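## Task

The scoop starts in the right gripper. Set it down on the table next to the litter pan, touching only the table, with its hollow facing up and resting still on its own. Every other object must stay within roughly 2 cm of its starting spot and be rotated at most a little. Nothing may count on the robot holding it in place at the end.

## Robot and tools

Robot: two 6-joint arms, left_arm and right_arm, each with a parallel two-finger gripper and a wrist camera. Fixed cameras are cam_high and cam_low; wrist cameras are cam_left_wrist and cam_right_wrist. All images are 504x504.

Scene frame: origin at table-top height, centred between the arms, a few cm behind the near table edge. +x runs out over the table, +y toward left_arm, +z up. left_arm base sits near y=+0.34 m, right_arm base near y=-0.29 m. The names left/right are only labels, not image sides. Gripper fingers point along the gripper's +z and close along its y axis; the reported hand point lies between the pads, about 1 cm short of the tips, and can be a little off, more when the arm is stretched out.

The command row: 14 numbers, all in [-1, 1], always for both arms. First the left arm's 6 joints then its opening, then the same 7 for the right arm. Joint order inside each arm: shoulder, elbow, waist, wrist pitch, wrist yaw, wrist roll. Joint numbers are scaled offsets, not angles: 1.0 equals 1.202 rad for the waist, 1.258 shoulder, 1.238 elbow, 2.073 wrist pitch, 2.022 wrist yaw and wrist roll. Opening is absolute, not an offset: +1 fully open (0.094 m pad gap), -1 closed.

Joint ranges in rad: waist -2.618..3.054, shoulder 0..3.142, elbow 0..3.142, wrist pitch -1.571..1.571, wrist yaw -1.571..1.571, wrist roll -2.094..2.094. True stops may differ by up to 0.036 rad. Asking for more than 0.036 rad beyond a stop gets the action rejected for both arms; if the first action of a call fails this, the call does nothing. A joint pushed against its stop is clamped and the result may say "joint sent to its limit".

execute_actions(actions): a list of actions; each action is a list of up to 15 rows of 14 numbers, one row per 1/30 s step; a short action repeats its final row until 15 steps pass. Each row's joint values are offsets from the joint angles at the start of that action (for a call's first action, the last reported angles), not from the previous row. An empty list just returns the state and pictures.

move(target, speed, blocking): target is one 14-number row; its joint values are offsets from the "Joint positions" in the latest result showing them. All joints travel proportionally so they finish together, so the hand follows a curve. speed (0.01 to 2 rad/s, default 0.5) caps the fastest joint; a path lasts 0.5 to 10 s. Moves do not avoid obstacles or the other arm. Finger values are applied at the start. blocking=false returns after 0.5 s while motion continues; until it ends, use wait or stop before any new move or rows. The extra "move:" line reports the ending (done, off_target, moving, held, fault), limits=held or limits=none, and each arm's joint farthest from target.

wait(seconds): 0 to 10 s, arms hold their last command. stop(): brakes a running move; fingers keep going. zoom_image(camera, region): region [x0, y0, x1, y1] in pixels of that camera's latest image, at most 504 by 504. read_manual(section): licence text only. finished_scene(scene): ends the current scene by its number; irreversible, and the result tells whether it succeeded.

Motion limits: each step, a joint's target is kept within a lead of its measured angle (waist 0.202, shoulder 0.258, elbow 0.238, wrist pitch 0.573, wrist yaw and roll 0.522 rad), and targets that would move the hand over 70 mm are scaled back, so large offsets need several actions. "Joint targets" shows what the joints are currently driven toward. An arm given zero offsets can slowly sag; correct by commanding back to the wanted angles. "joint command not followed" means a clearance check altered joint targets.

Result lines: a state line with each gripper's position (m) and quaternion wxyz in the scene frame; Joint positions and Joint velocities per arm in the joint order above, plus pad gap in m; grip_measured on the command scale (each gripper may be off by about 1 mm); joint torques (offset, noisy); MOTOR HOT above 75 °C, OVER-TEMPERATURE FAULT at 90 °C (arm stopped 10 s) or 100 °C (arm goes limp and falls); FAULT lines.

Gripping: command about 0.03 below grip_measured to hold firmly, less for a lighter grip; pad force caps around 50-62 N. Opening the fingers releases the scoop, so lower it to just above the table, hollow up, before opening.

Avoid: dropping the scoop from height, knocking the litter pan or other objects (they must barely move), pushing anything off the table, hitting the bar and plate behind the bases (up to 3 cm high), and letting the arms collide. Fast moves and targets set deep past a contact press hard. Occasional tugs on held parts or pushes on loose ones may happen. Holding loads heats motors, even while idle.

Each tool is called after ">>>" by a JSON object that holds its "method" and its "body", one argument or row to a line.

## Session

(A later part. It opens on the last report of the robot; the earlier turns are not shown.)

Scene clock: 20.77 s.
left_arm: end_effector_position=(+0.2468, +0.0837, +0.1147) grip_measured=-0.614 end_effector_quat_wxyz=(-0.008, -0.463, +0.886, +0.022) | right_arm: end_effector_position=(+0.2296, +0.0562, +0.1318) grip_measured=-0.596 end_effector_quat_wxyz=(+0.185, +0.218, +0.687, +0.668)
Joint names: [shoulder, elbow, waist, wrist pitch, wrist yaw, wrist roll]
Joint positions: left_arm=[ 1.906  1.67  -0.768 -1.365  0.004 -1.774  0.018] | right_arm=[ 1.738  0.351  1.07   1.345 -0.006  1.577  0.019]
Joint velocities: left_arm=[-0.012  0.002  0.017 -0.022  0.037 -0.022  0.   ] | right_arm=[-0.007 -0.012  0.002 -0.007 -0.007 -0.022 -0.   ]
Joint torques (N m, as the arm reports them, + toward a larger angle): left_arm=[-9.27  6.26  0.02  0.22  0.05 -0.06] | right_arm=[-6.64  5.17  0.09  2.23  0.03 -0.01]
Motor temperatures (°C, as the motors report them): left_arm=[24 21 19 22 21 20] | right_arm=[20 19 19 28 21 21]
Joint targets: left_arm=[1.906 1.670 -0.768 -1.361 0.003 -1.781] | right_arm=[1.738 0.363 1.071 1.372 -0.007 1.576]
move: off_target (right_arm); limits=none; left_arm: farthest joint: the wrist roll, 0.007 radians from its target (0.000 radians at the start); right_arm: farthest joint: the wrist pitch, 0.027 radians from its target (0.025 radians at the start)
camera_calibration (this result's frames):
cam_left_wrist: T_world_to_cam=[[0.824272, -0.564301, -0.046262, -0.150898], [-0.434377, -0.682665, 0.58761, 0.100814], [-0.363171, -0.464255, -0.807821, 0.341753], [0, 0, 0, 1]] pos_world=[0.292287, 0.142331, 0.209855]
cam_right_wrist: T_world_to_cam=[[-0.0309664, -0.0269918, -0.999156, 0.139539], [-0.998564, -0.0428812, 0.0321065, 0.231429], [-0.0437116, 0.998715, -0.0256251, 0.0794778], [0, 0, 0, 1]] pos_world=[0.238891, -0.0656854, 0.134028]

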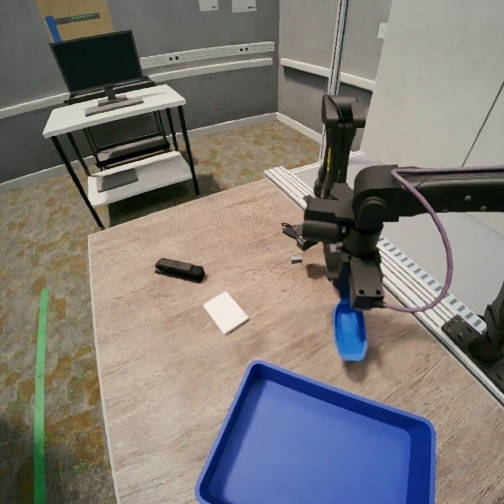

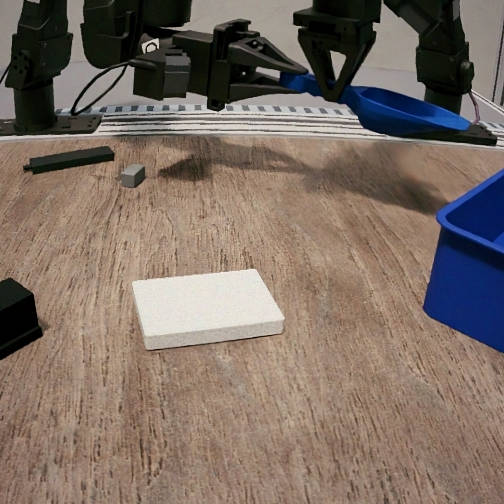

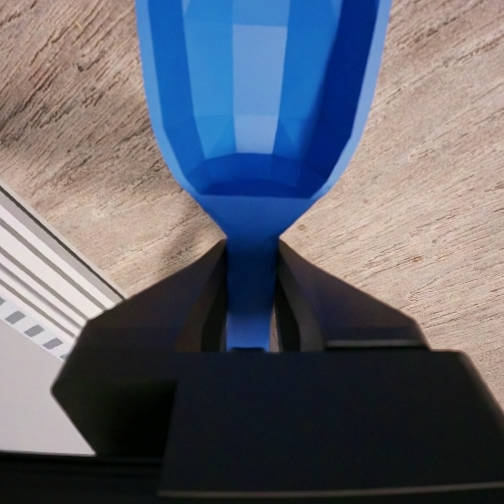

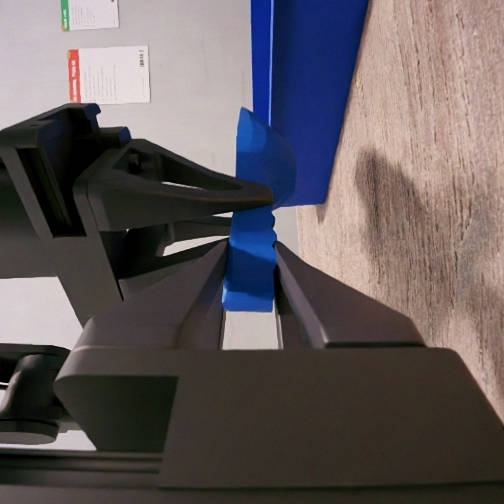

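>>> {"method": "move", "body": {
  "target": [0,0,0,0,0,0,-0.68,0,0.01,0,0.012,0,0,-0.2]
}}

>>> {"method": "move", "body": {
  "target": [0,0,0,0,0,0,-0.68,0,0.01,-0.3,0.012,0,0,-0.2]
}}

>>> {"method": "move", "body": {
  "target": [-0.03,0,0,0,0,0.8,-0.68,-0.2,0.01,-0.5,0,0,0,-0.2],
  "speed": 1.2
}}

>>> {"method": "move", "body": {
  "target": [-0.03,-0.03,0.34,0,0,0.29,-0.68,0,0,0,0,0,0,-0.2]
}}

Scene clock: 23.70 s.
left_arm: end_effector_position=(+0.2468, +0.0836, +0.1147) grip_measured=-0.616 end_effector_quat_wxyz=(-0.008, -0.463, +0.886, +0.022) | right_arm: end_effector_position=(+0.2298, +0.0562, +0.1356) grip_measured=-0.202 end_effector_quat_wxyz=(+0.187, +0.216, +0.682, +0.673)
Joint names: [shoulder, elbow, waist, wrist pitch, wrist yaw, wrist roll]
Joint positions: left_arm=[ 1.906  1.67  -0.768 -1.365  0.004 -1.774  0.018] | right_arm=[ 1.738  0.351  1.07   1.36  -0.006  1.577  0.037]
Joint velocities: left_arm=[-0.012 -0.012  0.012  0.022 -0.081  0.007 -0.   ] | right_arm=[ 0.007 -0.002 -0.002 -0.007 -0.022 -0.095  0.001]
Joint torques (N m, as the arm reports them, + toward a larger angle): left_arm=[-9.24  6.42 -0.07  0.1   0.   -0.04] | right_arm=[-6.64  5.17 -0.03  2.07  0.04  0.  ]
Motor temperatures (°C, as the motors report them): left_arm=[24 21 19 22 21 20] | right_arm=[20 19 19 28 21 21]
Joint targets: left_arm=[1.906 1.670 -0.768 -1.365 0.004 -1.774] | right_arm=[1.738 0.363 1.070 1.370 -0.006 1.577]
move: done; limits=none; left_arm: farthest joint: the waist, 0.000 radians from its target (0.000 radians at the start); right_arm: farthest joint: the elbow, 0.012 radians from its target (0.012 radians at the start)
camera_calibration (this result's frames):
cam_left_wrist: T_world_to_cam=[[0.824269, -0.564299, -0.0463413, -0.150875], [-0.434203, -0.682518, 0.587909, 0.100671], [-0.363385, -0.464474, -0.807598, 0.34176], [0, 0, 0, 1]] pos_world=[0.292263, 0.14231, 0.209828]
cam_right_wrist: T_world_to_cam=[[-0.022571, -0.014263, -0.999643, 0.140753], [-0.998817, -0.0427659, 0.0231625, 0.232737], [-0.043081, 0.998983, -0.0132808, 0.0777105], [0, 0, 0, 1]] pos_world=[0.238986, -0.0656707, 0.136344]

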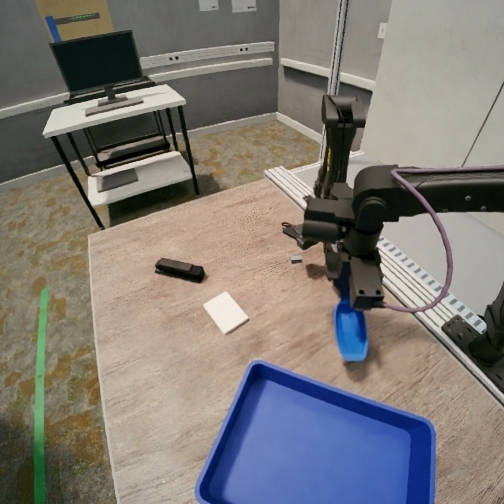

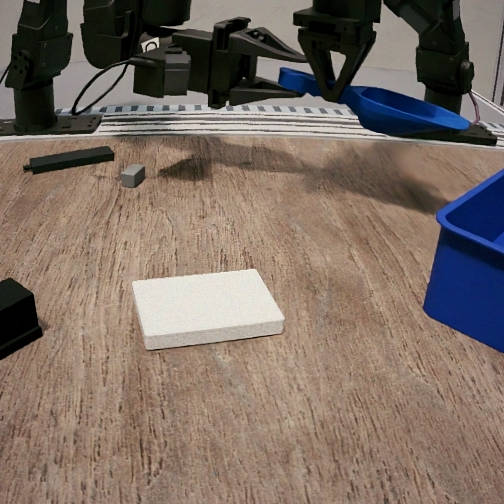

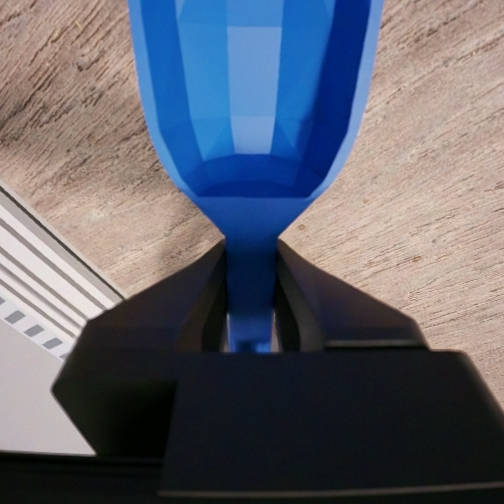

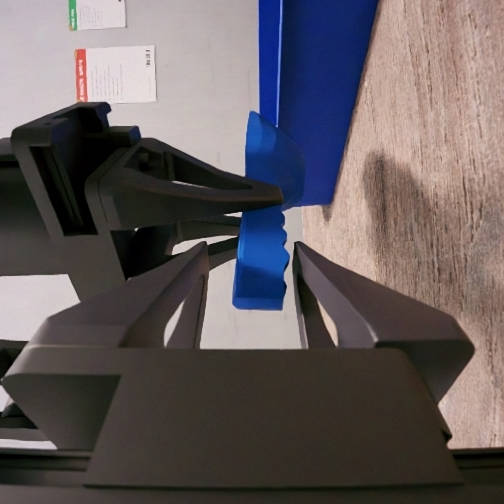

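Scene clock: 24.80 s.
left_arm: end_effector_position=(+0.2468, +0.0836, +0.1147) grip_measured=-0.616 end_effector_quat_wxyz=(-0.008, -0.463, +0.886, +0.022) | right_arm: end_effector_position=(+0.3369, -0.0448, +0.1347) grip_measured=-0.202 end_effector_quat_wxyz=(+0.304, +0.333, +0.632, +0.631)
Joint names: [shoulder, elbow, waist, wrist pitch, wrist yaw, wrist roll]
Joint positions: left_arm=[ 1.906  1.67  -0.768 -1.365  0.004 -1.774  0.018] | right_arm=[ 1.738  0.351  0.714  1.375 -0.006  1.577  0.037]
Joint velocities: left_arm=[ 0.007 -0.012 -0.017  0.007  0.037 -0.007 -0.001] | right_arm=[-0.017 -0.012 -0.002 -0.007 -0.007 -0.051 -0.001]
Joint torques (N m, as the arm reports them, + toward a larger angle): left_arm=[-9.38  6.57 -0.14  0.09  0.04 -0.04] | right_arm=[-6.65  5.17 -0.36  2.06  0.04 -0.01]
Motor temperatures (°C, as the motors report them): left_arm=[24 21 19 22 21 20] | right_arm=[20 19 19 29 21 21]
Joint targets: left_arm=[1.906 1.670 -0.768 -1.365 0.004 -1.774] | right_arm=[1.738 0.363 0.709 1.385 -0.006 1.577]
move: done; limits=none; left_arm: farthest joint: the waist, 0.000 radians from its target (0.000 radians at the start); right_arm: farthest joint: the elbow, 0.012 radians from its target (0.012 radians at the start)
camera_calibration (this result's frames):
cam_left_wrist: T_world_to_cam=[[0.824269, -0.564299, -0.0463413, -0.150875], [-0.434203, -0.682518, 0.587909, 0.100671], [-0.363385, -0.464474, -0.807598, 0.34176], [0, 0, 0, 1]] pos_world=[0.292263, 0.14231, 0.209828]
cam_right_wrist: T_world_to_cam=[[-0.0225025, -0.00371439, -0.99974, 0.141356], [-0.951228, 0.307821, 0.0202669, 0.335488], [0.307666, 0.951437, -0.01046, 0.0625912], [0, 0, 0, 1]] pos_world=[0.303049, -0.162297, 0.135174]

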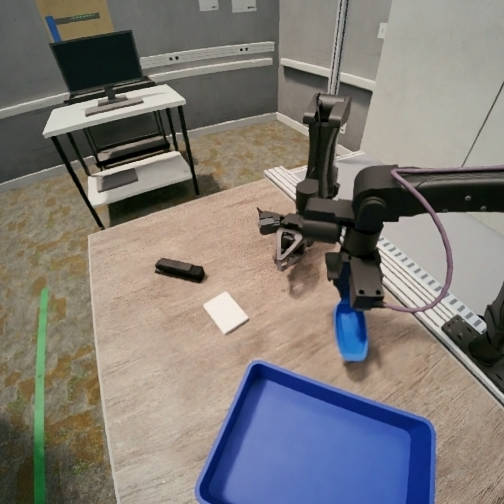

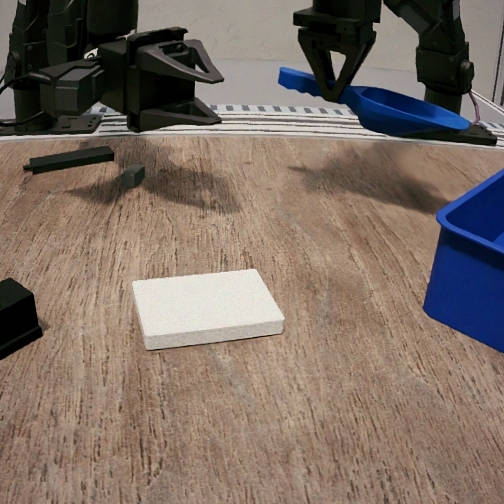

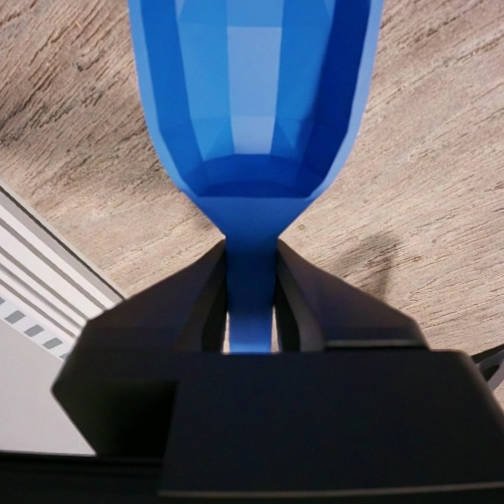

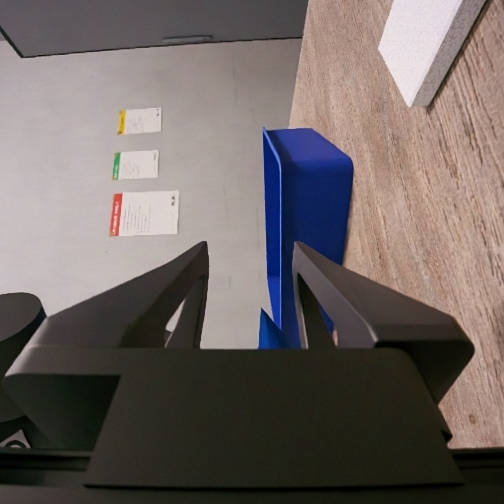

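Scene clock: 27.13 s.
left_arm: end_effector_position=(+0.2468, +0.0836, +0.1147) grip_measured=-0.619 end_effector_quat_wxyz=(-0.021, +0.315, +0.949, +0.009) | right_arm: end_effector_position=(+0.4040, -0.2759, +0.2161) grip_measured=-0.202 end_effector_quat_wxyz=(+0.526, +0.447, +0.454, +0.563)
Joint names: [shoulder, elbow, waist, wrist pitch, wrist yaw, wrist roll]
Joint positions: left_arm=[ 1.906  1.67  -0.768 -1.365  0.004 -0.168  0.018] | right_arm=[ 1.513  0.351  0.122  1.373 -0.006  1.577  0.037]
Joint velocities: left_arm=[ 0.002 -0.007  0.002 -0.022 -0.081 -0.051  0.001] | right_arm=[-0.012 -0.012  0.002  0.051 -0.037  0.051 -0.   ]
Joint torques (N m, as the arm reports them, + toward a larger angle): left_arm=[-12.39   6.19   0.     0.17  -0.01   0.01] | right_arm=[-7.71  6.21 -0.7   1.89  0.04 -0.01]
Motor temperatures (°C, as the motors report them): left_arm=[25 21 19 22 21 20] | right_arm=[20 19 19 29 21 21]
Joint targets: left_arm=[1.868 1.670 -0.768 -1.365 0.004 -0.156] | right_arm=[1.486 0.363 0.113 1.375 -0.006 1.577]
move: off_target (left_arm, right_arm); limits=none; left_arm: farthest joint: the shoulder, 0.037 radians from its target (0.037 radians at the start); right_arm: farthest joint: the shoulder, 0.026 radians from its target (0.252 radians at the start)
camera_calibration (this result's frames):
cam_left_wrist: T_world_to_cam=[[-0.593811, -0.80459, -0.00480609, 0.21442], [-0.626664, 0.458733, 0.629965, 0.0479031], [-0.504659, 0.377092, -0.776608, 0.302691], [0, 0, 0, 1]] pos_world=[0.3101, 0.036403, 0.205926]
cam_right_wrist: T_world_to_cam=[[0.186413, 0.00803921, -0.982438, 0.138409], [-0.604384, 0.789309, -0.10822, 0.489273], [0.774578, 0.613943, 0.151997, -0.0541333], [0, 0, 0, 1]] pos_world=[0.311838, -0.354065, 0.197156]

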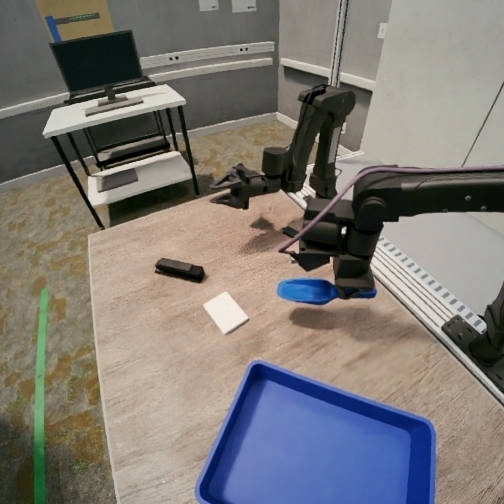

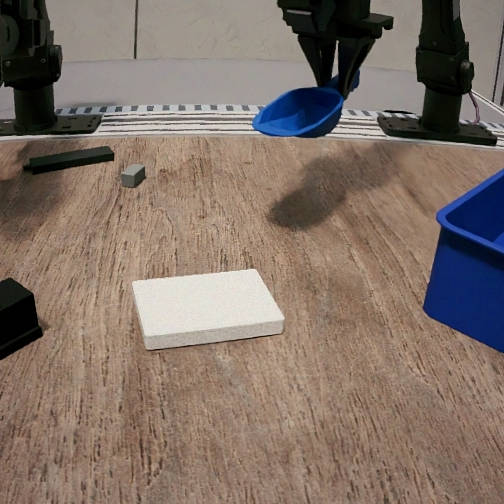

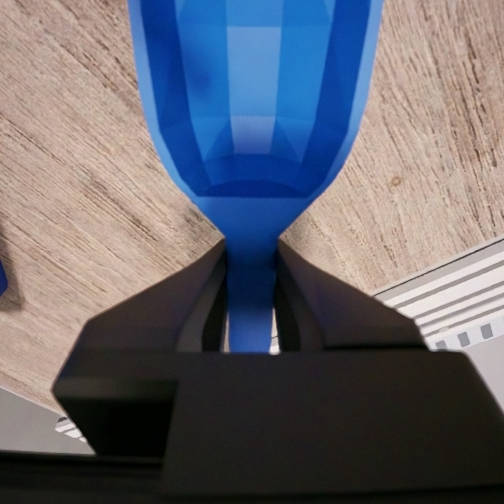

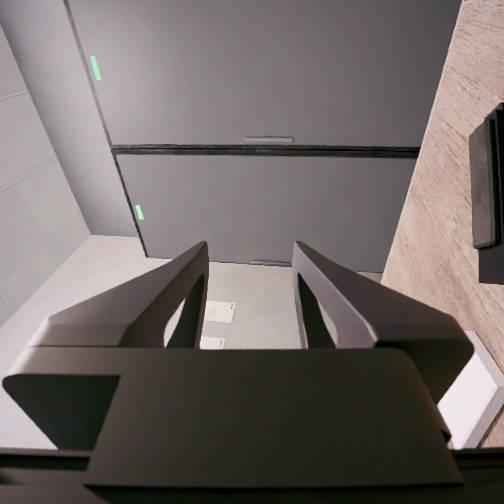

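Scene clock: 29.10 s.
left_arm: end_effector_position=(+0.3233, +0.2022, +0.1129) grip_measured=-0.619 end_effector_quat_wxyz=(-0.028, +0.393, +0.919, +0.001) | right_arm: end_effector_position=(+0.4040, -0.2759, +0.2161) grip_measured=-0.202 end_effector_quat_wxyz=(+0.526, +0.447, +0.454, +0.563)
Joint names: [shoulder, elbow, waist, wrist pitch, wrist yaw, wrist roll]
Joint positions: left_arm=[ 1.899  1.651 -0.361 -1.364  0.004  0.406  0.018] | right_arm=[ 1.513  0.351  0.122  1.373 -0.006  1.577  0.037]
Joint velocities: left_arm=[-0.017  0.012 -0.017 -0.051  0.051 -0.007 -0.   ] | right_arm=[ 0.037 -0.002  0.007 -0.022  0.066 -0.051  0.001]
Joint torques (N m, as the arm reports them, + toward a larger angle): left_arm=[-11.94   5.05   0.42   0.09   0.     0.09] | right_arm=[-5.32  5.19 -0.01  1.88  0.04  0.  ]
Motor temperatures (°C, as the motors report them): left_arm=[25 21 19 22 21 20] | right_arm=[20 19 19 29 21 21]
Joint targets: left_arm=[1.868 1.633 -0.359 -1.365 0.004 0.418] | right_arm=[1.513 0.351 0.122 1.373 -0.006 1.577]
move: off_target (left_arm); limits=none; left_arm: farthest joint: the shoulder, 0.031 radians from its target (0.037 radians at the start); right_arm: farthest joint: the waist, 0.000 radians from its target (0.000 radians at the start)
camera_calibration (this result's frames):
cam_left_wrist: T_world_to_cam=[[-0.718962, -0.694794, 0.0188352, 0.370838], [-0.527979, 0.563567, 0.63532, -0.0110974], [-0.452031, 0.446826, -0.77202, 0.263632], [0, 0, 0, 1]] pos_world=[0.379929, 0.146113, 0.203595]
cam_right_wrist: T_world_to_cam=[[0.186413, 0.00803921, -0.982438, 0.138409], [-0.604384, 0.789309, -0.10822, 0.489273], [0.774578, 0.613943, 0.151997, -0.0541333], [0, 0, 0, 1]] pos_world=[0.311838, -0.354065, 0.197156]

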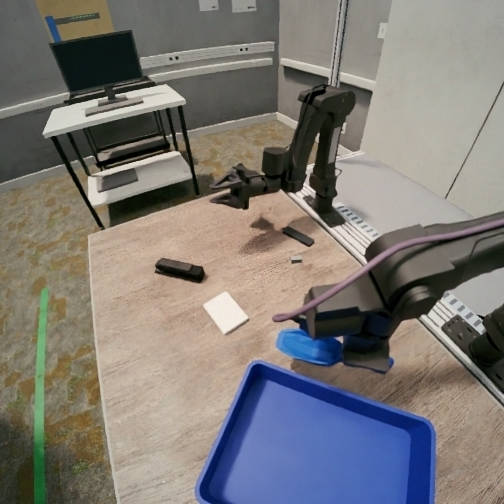

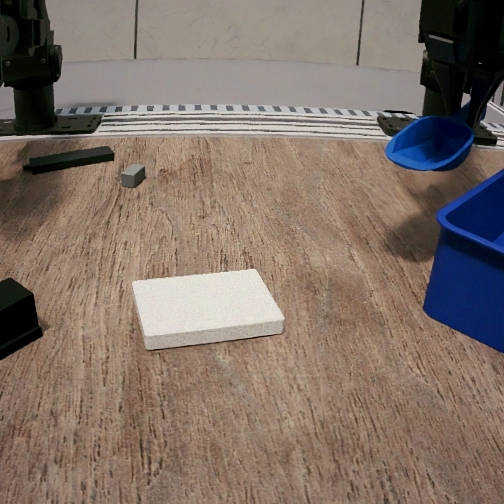

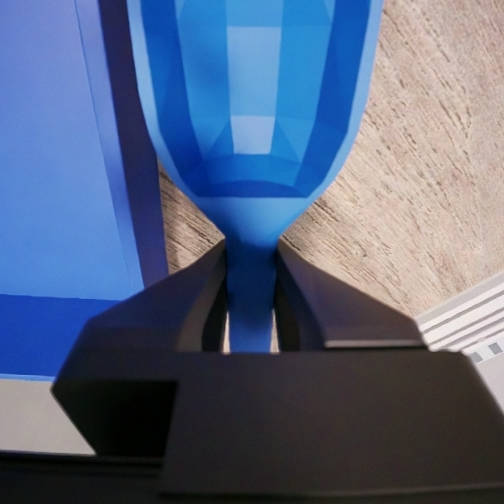

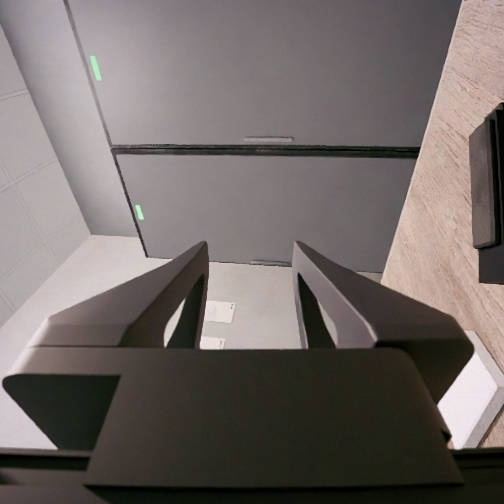

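>>> {"method": "move", "body": {
  "target": [0.01,-0.225,0.02,0.175,0,0.008,-0.68,0,0,0,0,0,0,-0.2],
  "speed": 0.3
}}

Scene clock: 32.30 s.
left_arm: end_effector_position=(+0.3362, +0.2028, +0.0475) grip_measured=-0.619 end_effector_quat_wxyz=(+0.015, +0.389, +0.921, +0.002) | right_arm: end_effector_position=(+0.4040, -0.2759, +0.2161) grip_measured=-0.202 end_effector_quat_wxyz=(+0.526, +0.447, +0.454, +0.563)
Joint names: [shoulder, elbow, waist, wrist pitch, wrist yaw, wrist roll]
Joint positions: left_arm=[ 1.899  1.389 -0.347 -1.015  0.004  0.411  0.018] | right_arm=[ 1.513  0.351  0.122  1.373 -0.006  1.577  0.037]
Joint velocities: left_arm=[-0.007 -0.007  0.002 -0.066 -0.037 -0.095 -0.   ] | right_arm=[-0.022 -0.002 -0.002  0.007 -0.007 -0.022 -0.   ]
Joint torques (N m, as the arm reports them, + toward a larger angle): left_arm=[-8.53  5.33  0.97  0.45  0.01  0.07] | right_arm=[-5.32  5.2  -0.01  1.88  0.04  0.  ]
Motor temperatures (°C, as the motors report them): left_arm=[25 21 19 22 21 20] | right_arm=[20 19 19 29 21 21]
Joint targets: left_arm=[1.911 1.372 -0.337 -1.001 0.004 0.422] | right_arm=[1.513 0.351 0.122 1.373 -0.006 1.577]
move: done; limits=none; left_arm: farthest joint: the elbow, 0.016 radians from its target (0.279 radians at the start); right_arm: farthest joint: the waist, 0.000 radians from its target (0.000 radians at the start)
camera_calibration (this result's frames):
cam_left_wrist: T_world_to_cam=[[-0.712887, -0.701107, -0.0155281, 0.382661], [-0.581796, 0.578918, 0.571285, 0.0548753], [-0.391543, 0.416296, -0.820605, 0.206821], [0, 0, 0, 1]] pos_world=[0.3857, 0.15042, 0.144311]
cam_right_wrist: T_world_to_cam=[[0.186413, 0.00803921, -0.982438, 0.138409], [-0.604384, 0.789309, -0.10822, 0.489273], [0.774578, 0.613943, 0.151997, -0.0541333], [0, 0, 0, 1]] pos_world=[0.311838, -0.354065, 0.197156]

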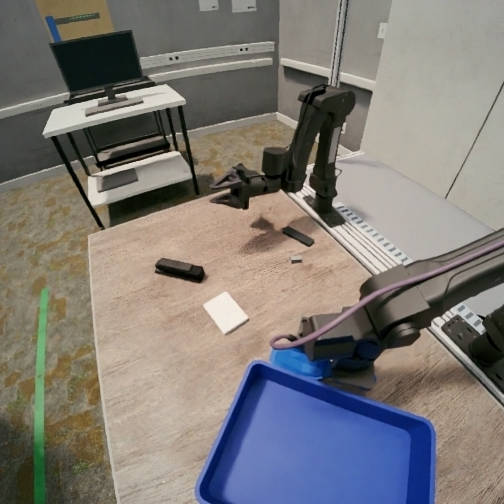

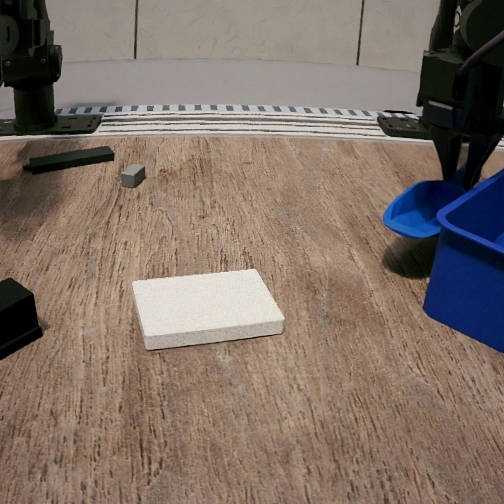

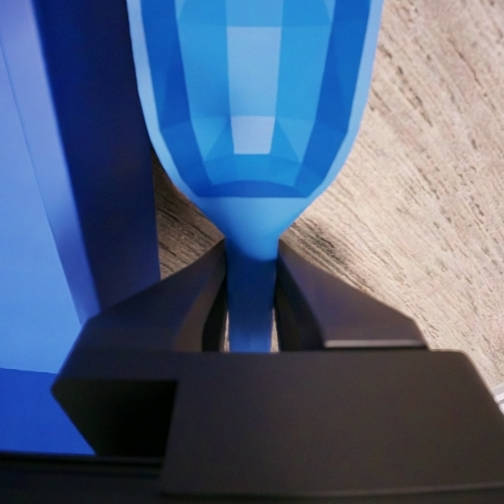

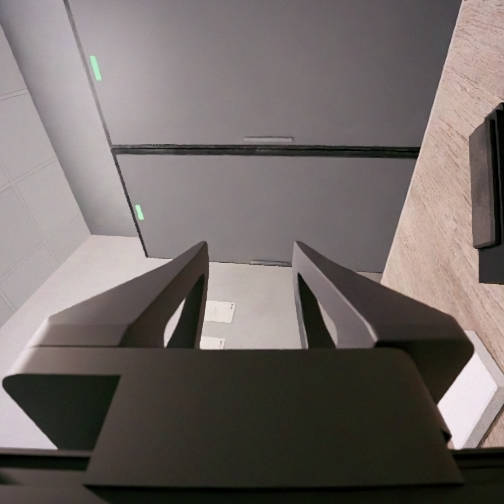

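>>> {"method": "move", "body": {
  "target": [0,-0.095,0,0.052,0,0,-0.68,0,0,0,0,0,0,-0.2],
  "speed": 0.12
}}

Scene clock: 35.07 s.
left_arm: end_effector_position=(+0.3322, +0.2045, +0.0275) grip_measured=-0.619 end_effector_quat_wxyz=(+0.020, +0.390, +0.921, +0.001) | right_arm: end_effector_position=(+0.4040, -0.2759, +0.2161) grip_measured=-0.202 end_effector_quat_wxyz=(+0.526, +0.447, +0.454, +0.563)
Joint names: [shoulder, elbow, waist, wrist pitch, wrist yaw, wrist roll]
Joint positions: left_arm=[ 1.899  1.305 -0.347 -0.921  0.005  0.411  0.018] | right_arm=[ 1.513  0.351  0.122  1.373 -0.006  1.577  0.037]
Joint velocities: left_arm=[-0.007 -0.007  0.002  0.022 -0.037  0.007  0.001] | right_arm=[-0.002 -0.012 -0.012  0.037 -0.037 -0.037  0.   ]
Joint torques (N m, as the arm reports them, + toward a larger angle): left_arm=[-9.06  4.07 -0.02  0.46  0.05  0.  ] | right_arm=[-5.32  5.2  -0.02  1.88  0.04 -0.01]
Motor temperatures (°C, as the motors report them): left_arm=[25 21 19 22 21 20] | right_arm=[20 19 19 29 21 21]
Joint targets: left_arm=[1.899 1.271 -0.347 -0.907 0.004 0.411] | right_arm=[1.513 0.351 0.122 1.373 -0.006 1.577]
move: off_target (left_arm); limits=none; left_arm: farthest joint: the elbow, 0.033 radians from its target (0.118 radians at the start); right_arm: farthest joint: the waist, 0.000 radians from its target (0.000 radians at the start)
camera_calibration (this result's frames):
cam_left_wrist: T_world_to_cam=[[-0.713072, -0.70084, -0.0187456, 0.380737], [-0.586562, 0.581727, 0.563506, 0.0642369], [-0.384023, 0.412816, -0.825899, 0.186458], [0, 0, 0, 1]] pos_world=[0.380776, 0.152495, 0.124934]
cam_right_wrist: T_world_to_cam=[[0.186413, 0.00803921, -0.982438, 0.138409], [-0.604384, 0.789309, -0.10822, 0.489273], [0.774578, 0.613943, 0.151997, -0.0541333], [0, 0, 0, 1]] pos_world=[0.311838, -0.354065, 0.197156]

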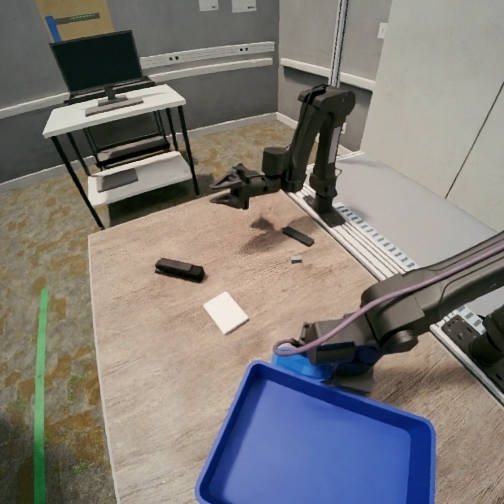

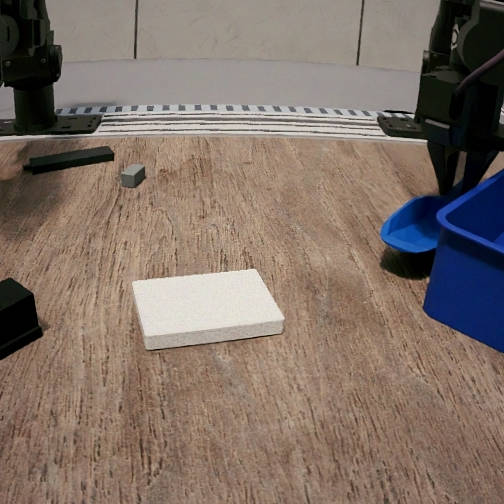

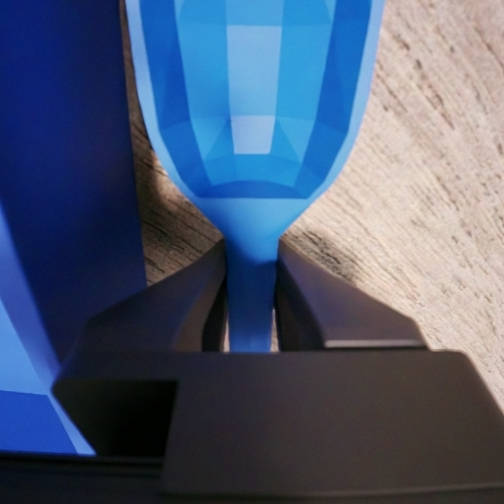

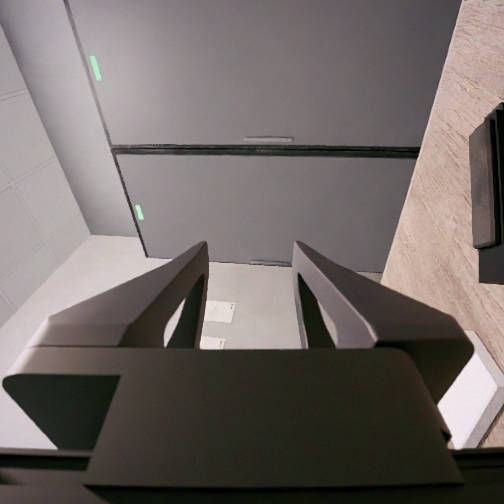

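Contact.

>>> {"method": "move", "body": {
  "target": [0,0,0,0,0,0,-0.25,0,0,0,0,0,0,-0.2]
}}

>>> {"method": "move", "body": {
  "target": [-0.1,0.2,0,-0.19,0,0,-0.25,0,0,0,0,0,0,-0.2]
}}

Scene clock: 40.17 s.
left_arm: end_effector_position=(+0.3323, +0.2044, +0.0275) grip_measured=-0.252 end_effector_quat_wxyz=(+0.021, +0.390, +0.921, +0.001) | right_arm: end_effector_position=(+0.4040, -0.2759, +0.2161) grip_measured=-0.202 end_effector_quat_wxyz=(+0.526, +0.447, +0.454, +0.563)
Joint names: [shoulder, elbow, waist, wrist pitch, wrist yaw, wrist roll]
Joint positions: left_arm=[ 1.899  1.305 -0.347 -0.92   0.005  0.411  0.035] | right_arm=[ 1.513  0.351  0.122  1.373 -0.006  1.577  0.037]
Joint velocities: left_arm=[ 0.002  0.002 -0.007 -0.037 -0.007 -0.022 -0.001] | right_arm=[-0.012  0.007  0.012 -0.022  0.022 -0.022 -0.   ]
Joint torques (N m, as the arm reports them, + toward a larger angle): left_arm=[-9.14  6.25  0.03  0.3   0.03 -0.04] | right_arm=[-5.32  5.18 -0.02  1.87  0.04  0.  ]
Motor temperatures (°C, as the motors report them): left_arm=[25 21 19 22 21 20] | right_arm=[20 19 19 29 21 21]
Joint targets: left_arm=[1.899 1.305 -0.347 -0.920 0.005 0.411] | right_arm=[1.513 0.351 0.122 1.373 -0.006 1.577]
move: done; limits=none; left_arm: farthest joint: the wrist pitch, 0.001 radians from its target (0.001 radians at the start); right_arm: farthest joint: the waist, 0.000 radians from its target (0.000 radians at the start)
camera_calibration (this result's frames):
cam_left_wrist: T_world_to_cam=[[-0.713063, -0.700842, -0.0190462, 0.380818], [-0.586956, 0.581893, 0.562923, 0.0644903], [-0.383437, 0.412579, -0.82629, 0.186425], [0, 0, 0, 1]] pos_world=[0.380882, 0.152451, 0.124991]
cam_right_wrist: T_world_to_cam=[[0.186413, 0.00803921, -0.982438, 0.138409], [-0.604384, 0.789309, -0.10822, 0.489273], [0.774578, 0.613943, 0.151997, -0.0541333], [0, 0, 0, 1]] pos_world=[0.311838, -0.354065, 0.197156]

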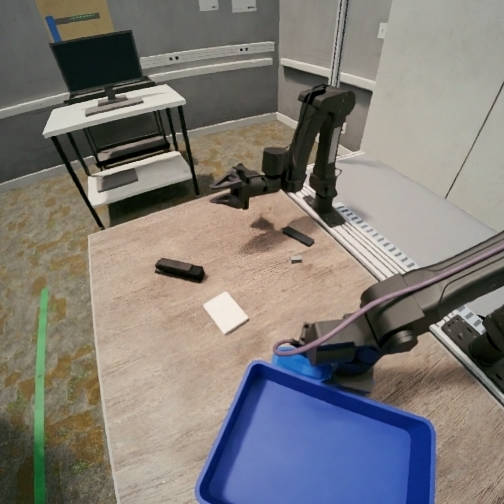

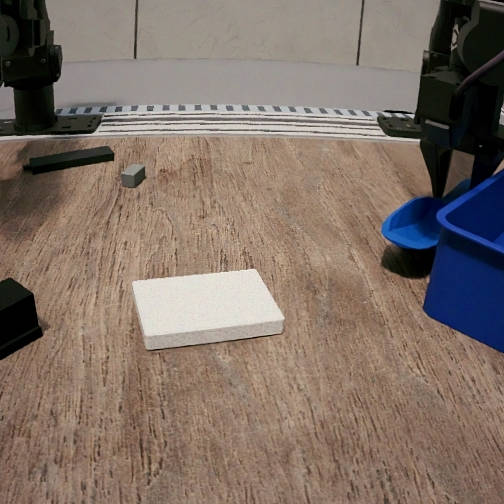

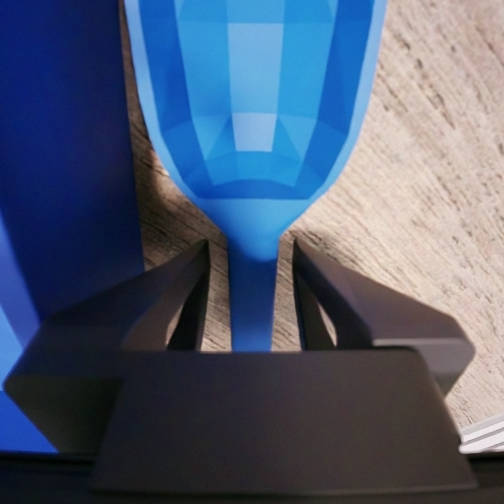

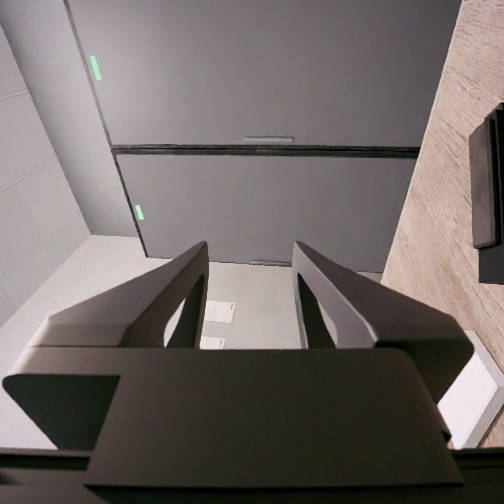

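Scene clock: 41.70 s.
left_arm: end_effector_position=(+0.3109, +0.2125, +0.1150) grip_measured=-0.252 end_effector_quat_wxyz=(-0.006, +0.390, +0.921, +0.001) | right_arm: end_effector_position=(+0.4040, -0.2759, +0.2161) grip_measured=-0.202 end_effector_quat_wxyz=(+0.526, +0.447, +0.454, +0.563)
Joint names: [shoulder, elbow, waist, wrist pitch, wrist yaw, wrist roll]
Joint positions: left_arm=[ 1.793  1.524 -0.347 -1.297  0.005  0.411  0.035] | right_arm=[ 1.513  0.351  0.122  1.373 -0.006  1.577  0.037]
Joint velocities: left_arm=[ 0.017 -0.012 -0.027 -0.037  0.007 -0.022 -0.001] | right_arm=[-0.027 -0.002 -0.027  0.037 -0.037  0.037  0.001]
Joint torques (N m, as the arm reports them, + toward a larger angle): left_arm=[-9.95  8.5   0.19  0.07 -0.01 -0.01] | right_arm=[-5.31  5.2  -0.01  1.88  0.05 -0.01]
Motor temperatures (°C, as the motors report them): left_arm=[25 21 19 22 21 20] | right_arm=[20 19 19 29 21 21]
Joint targets: left_arm=[1.773 1.552 -0.347 -1.314 0.005 0.411] | right_arm=[1.513 0.351 0.122 1.373 -0.006 1.577]
move: off_target (left_arm); limits=none; left_arm: farthest joint: the elbow, 0.029 radians from its target (0.248 radians at the start); right_arm: farthest joint: the waist, 0.000 radians from its target (0.000 radians at the start)
camera_calibration (this result's frames):
cam_left_wrist: T_world_to_cam=[[-0.713213, -0.700945, 0.00170047, 0.37053], [-0.558794, 0.570035, 0.602336, -0.0128399], [-0.423174, 0.428644, -0.798241, 0.252819], [0, 0, 0, 1]] pos_world=[0.364078, 0.158671, 0.208914]
cam_right_wrist: T_world_to_cam=[[0.186413, 0.00803921, -0.982438, 0.138409], [-0.604384, 0.789309, -0.10822, 0.489273], [0.774578, 0.613943, 0.151997, -0.0541333], [0, 0, 0, 1]] pos_world=[0.311838, -0.354065, 0.197156]

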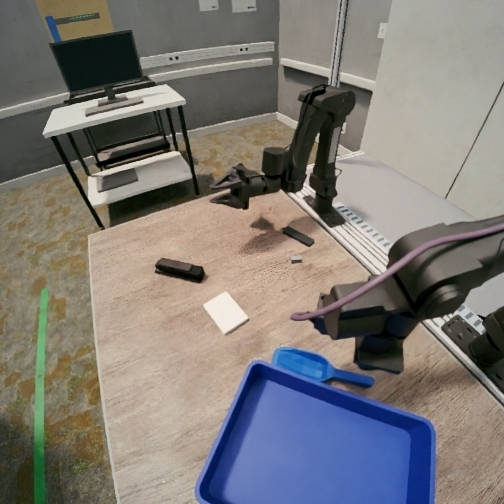

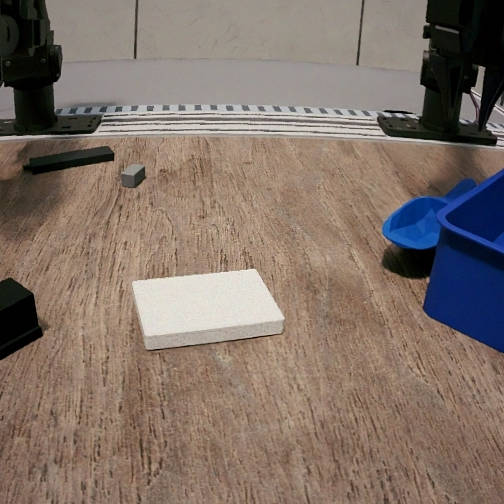

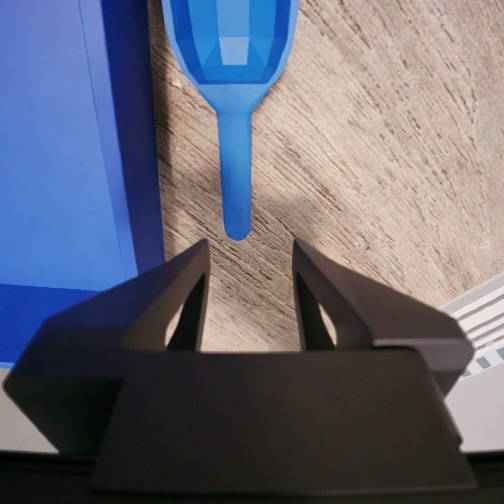

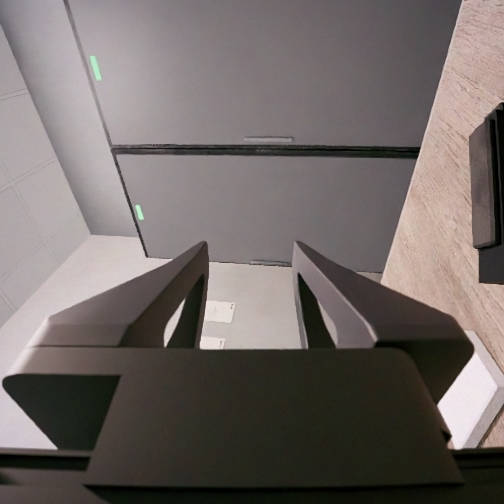

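>>> {"method": "finished_scene", "body": {
  "scene": 2
}}

The scene is finished: the task was done.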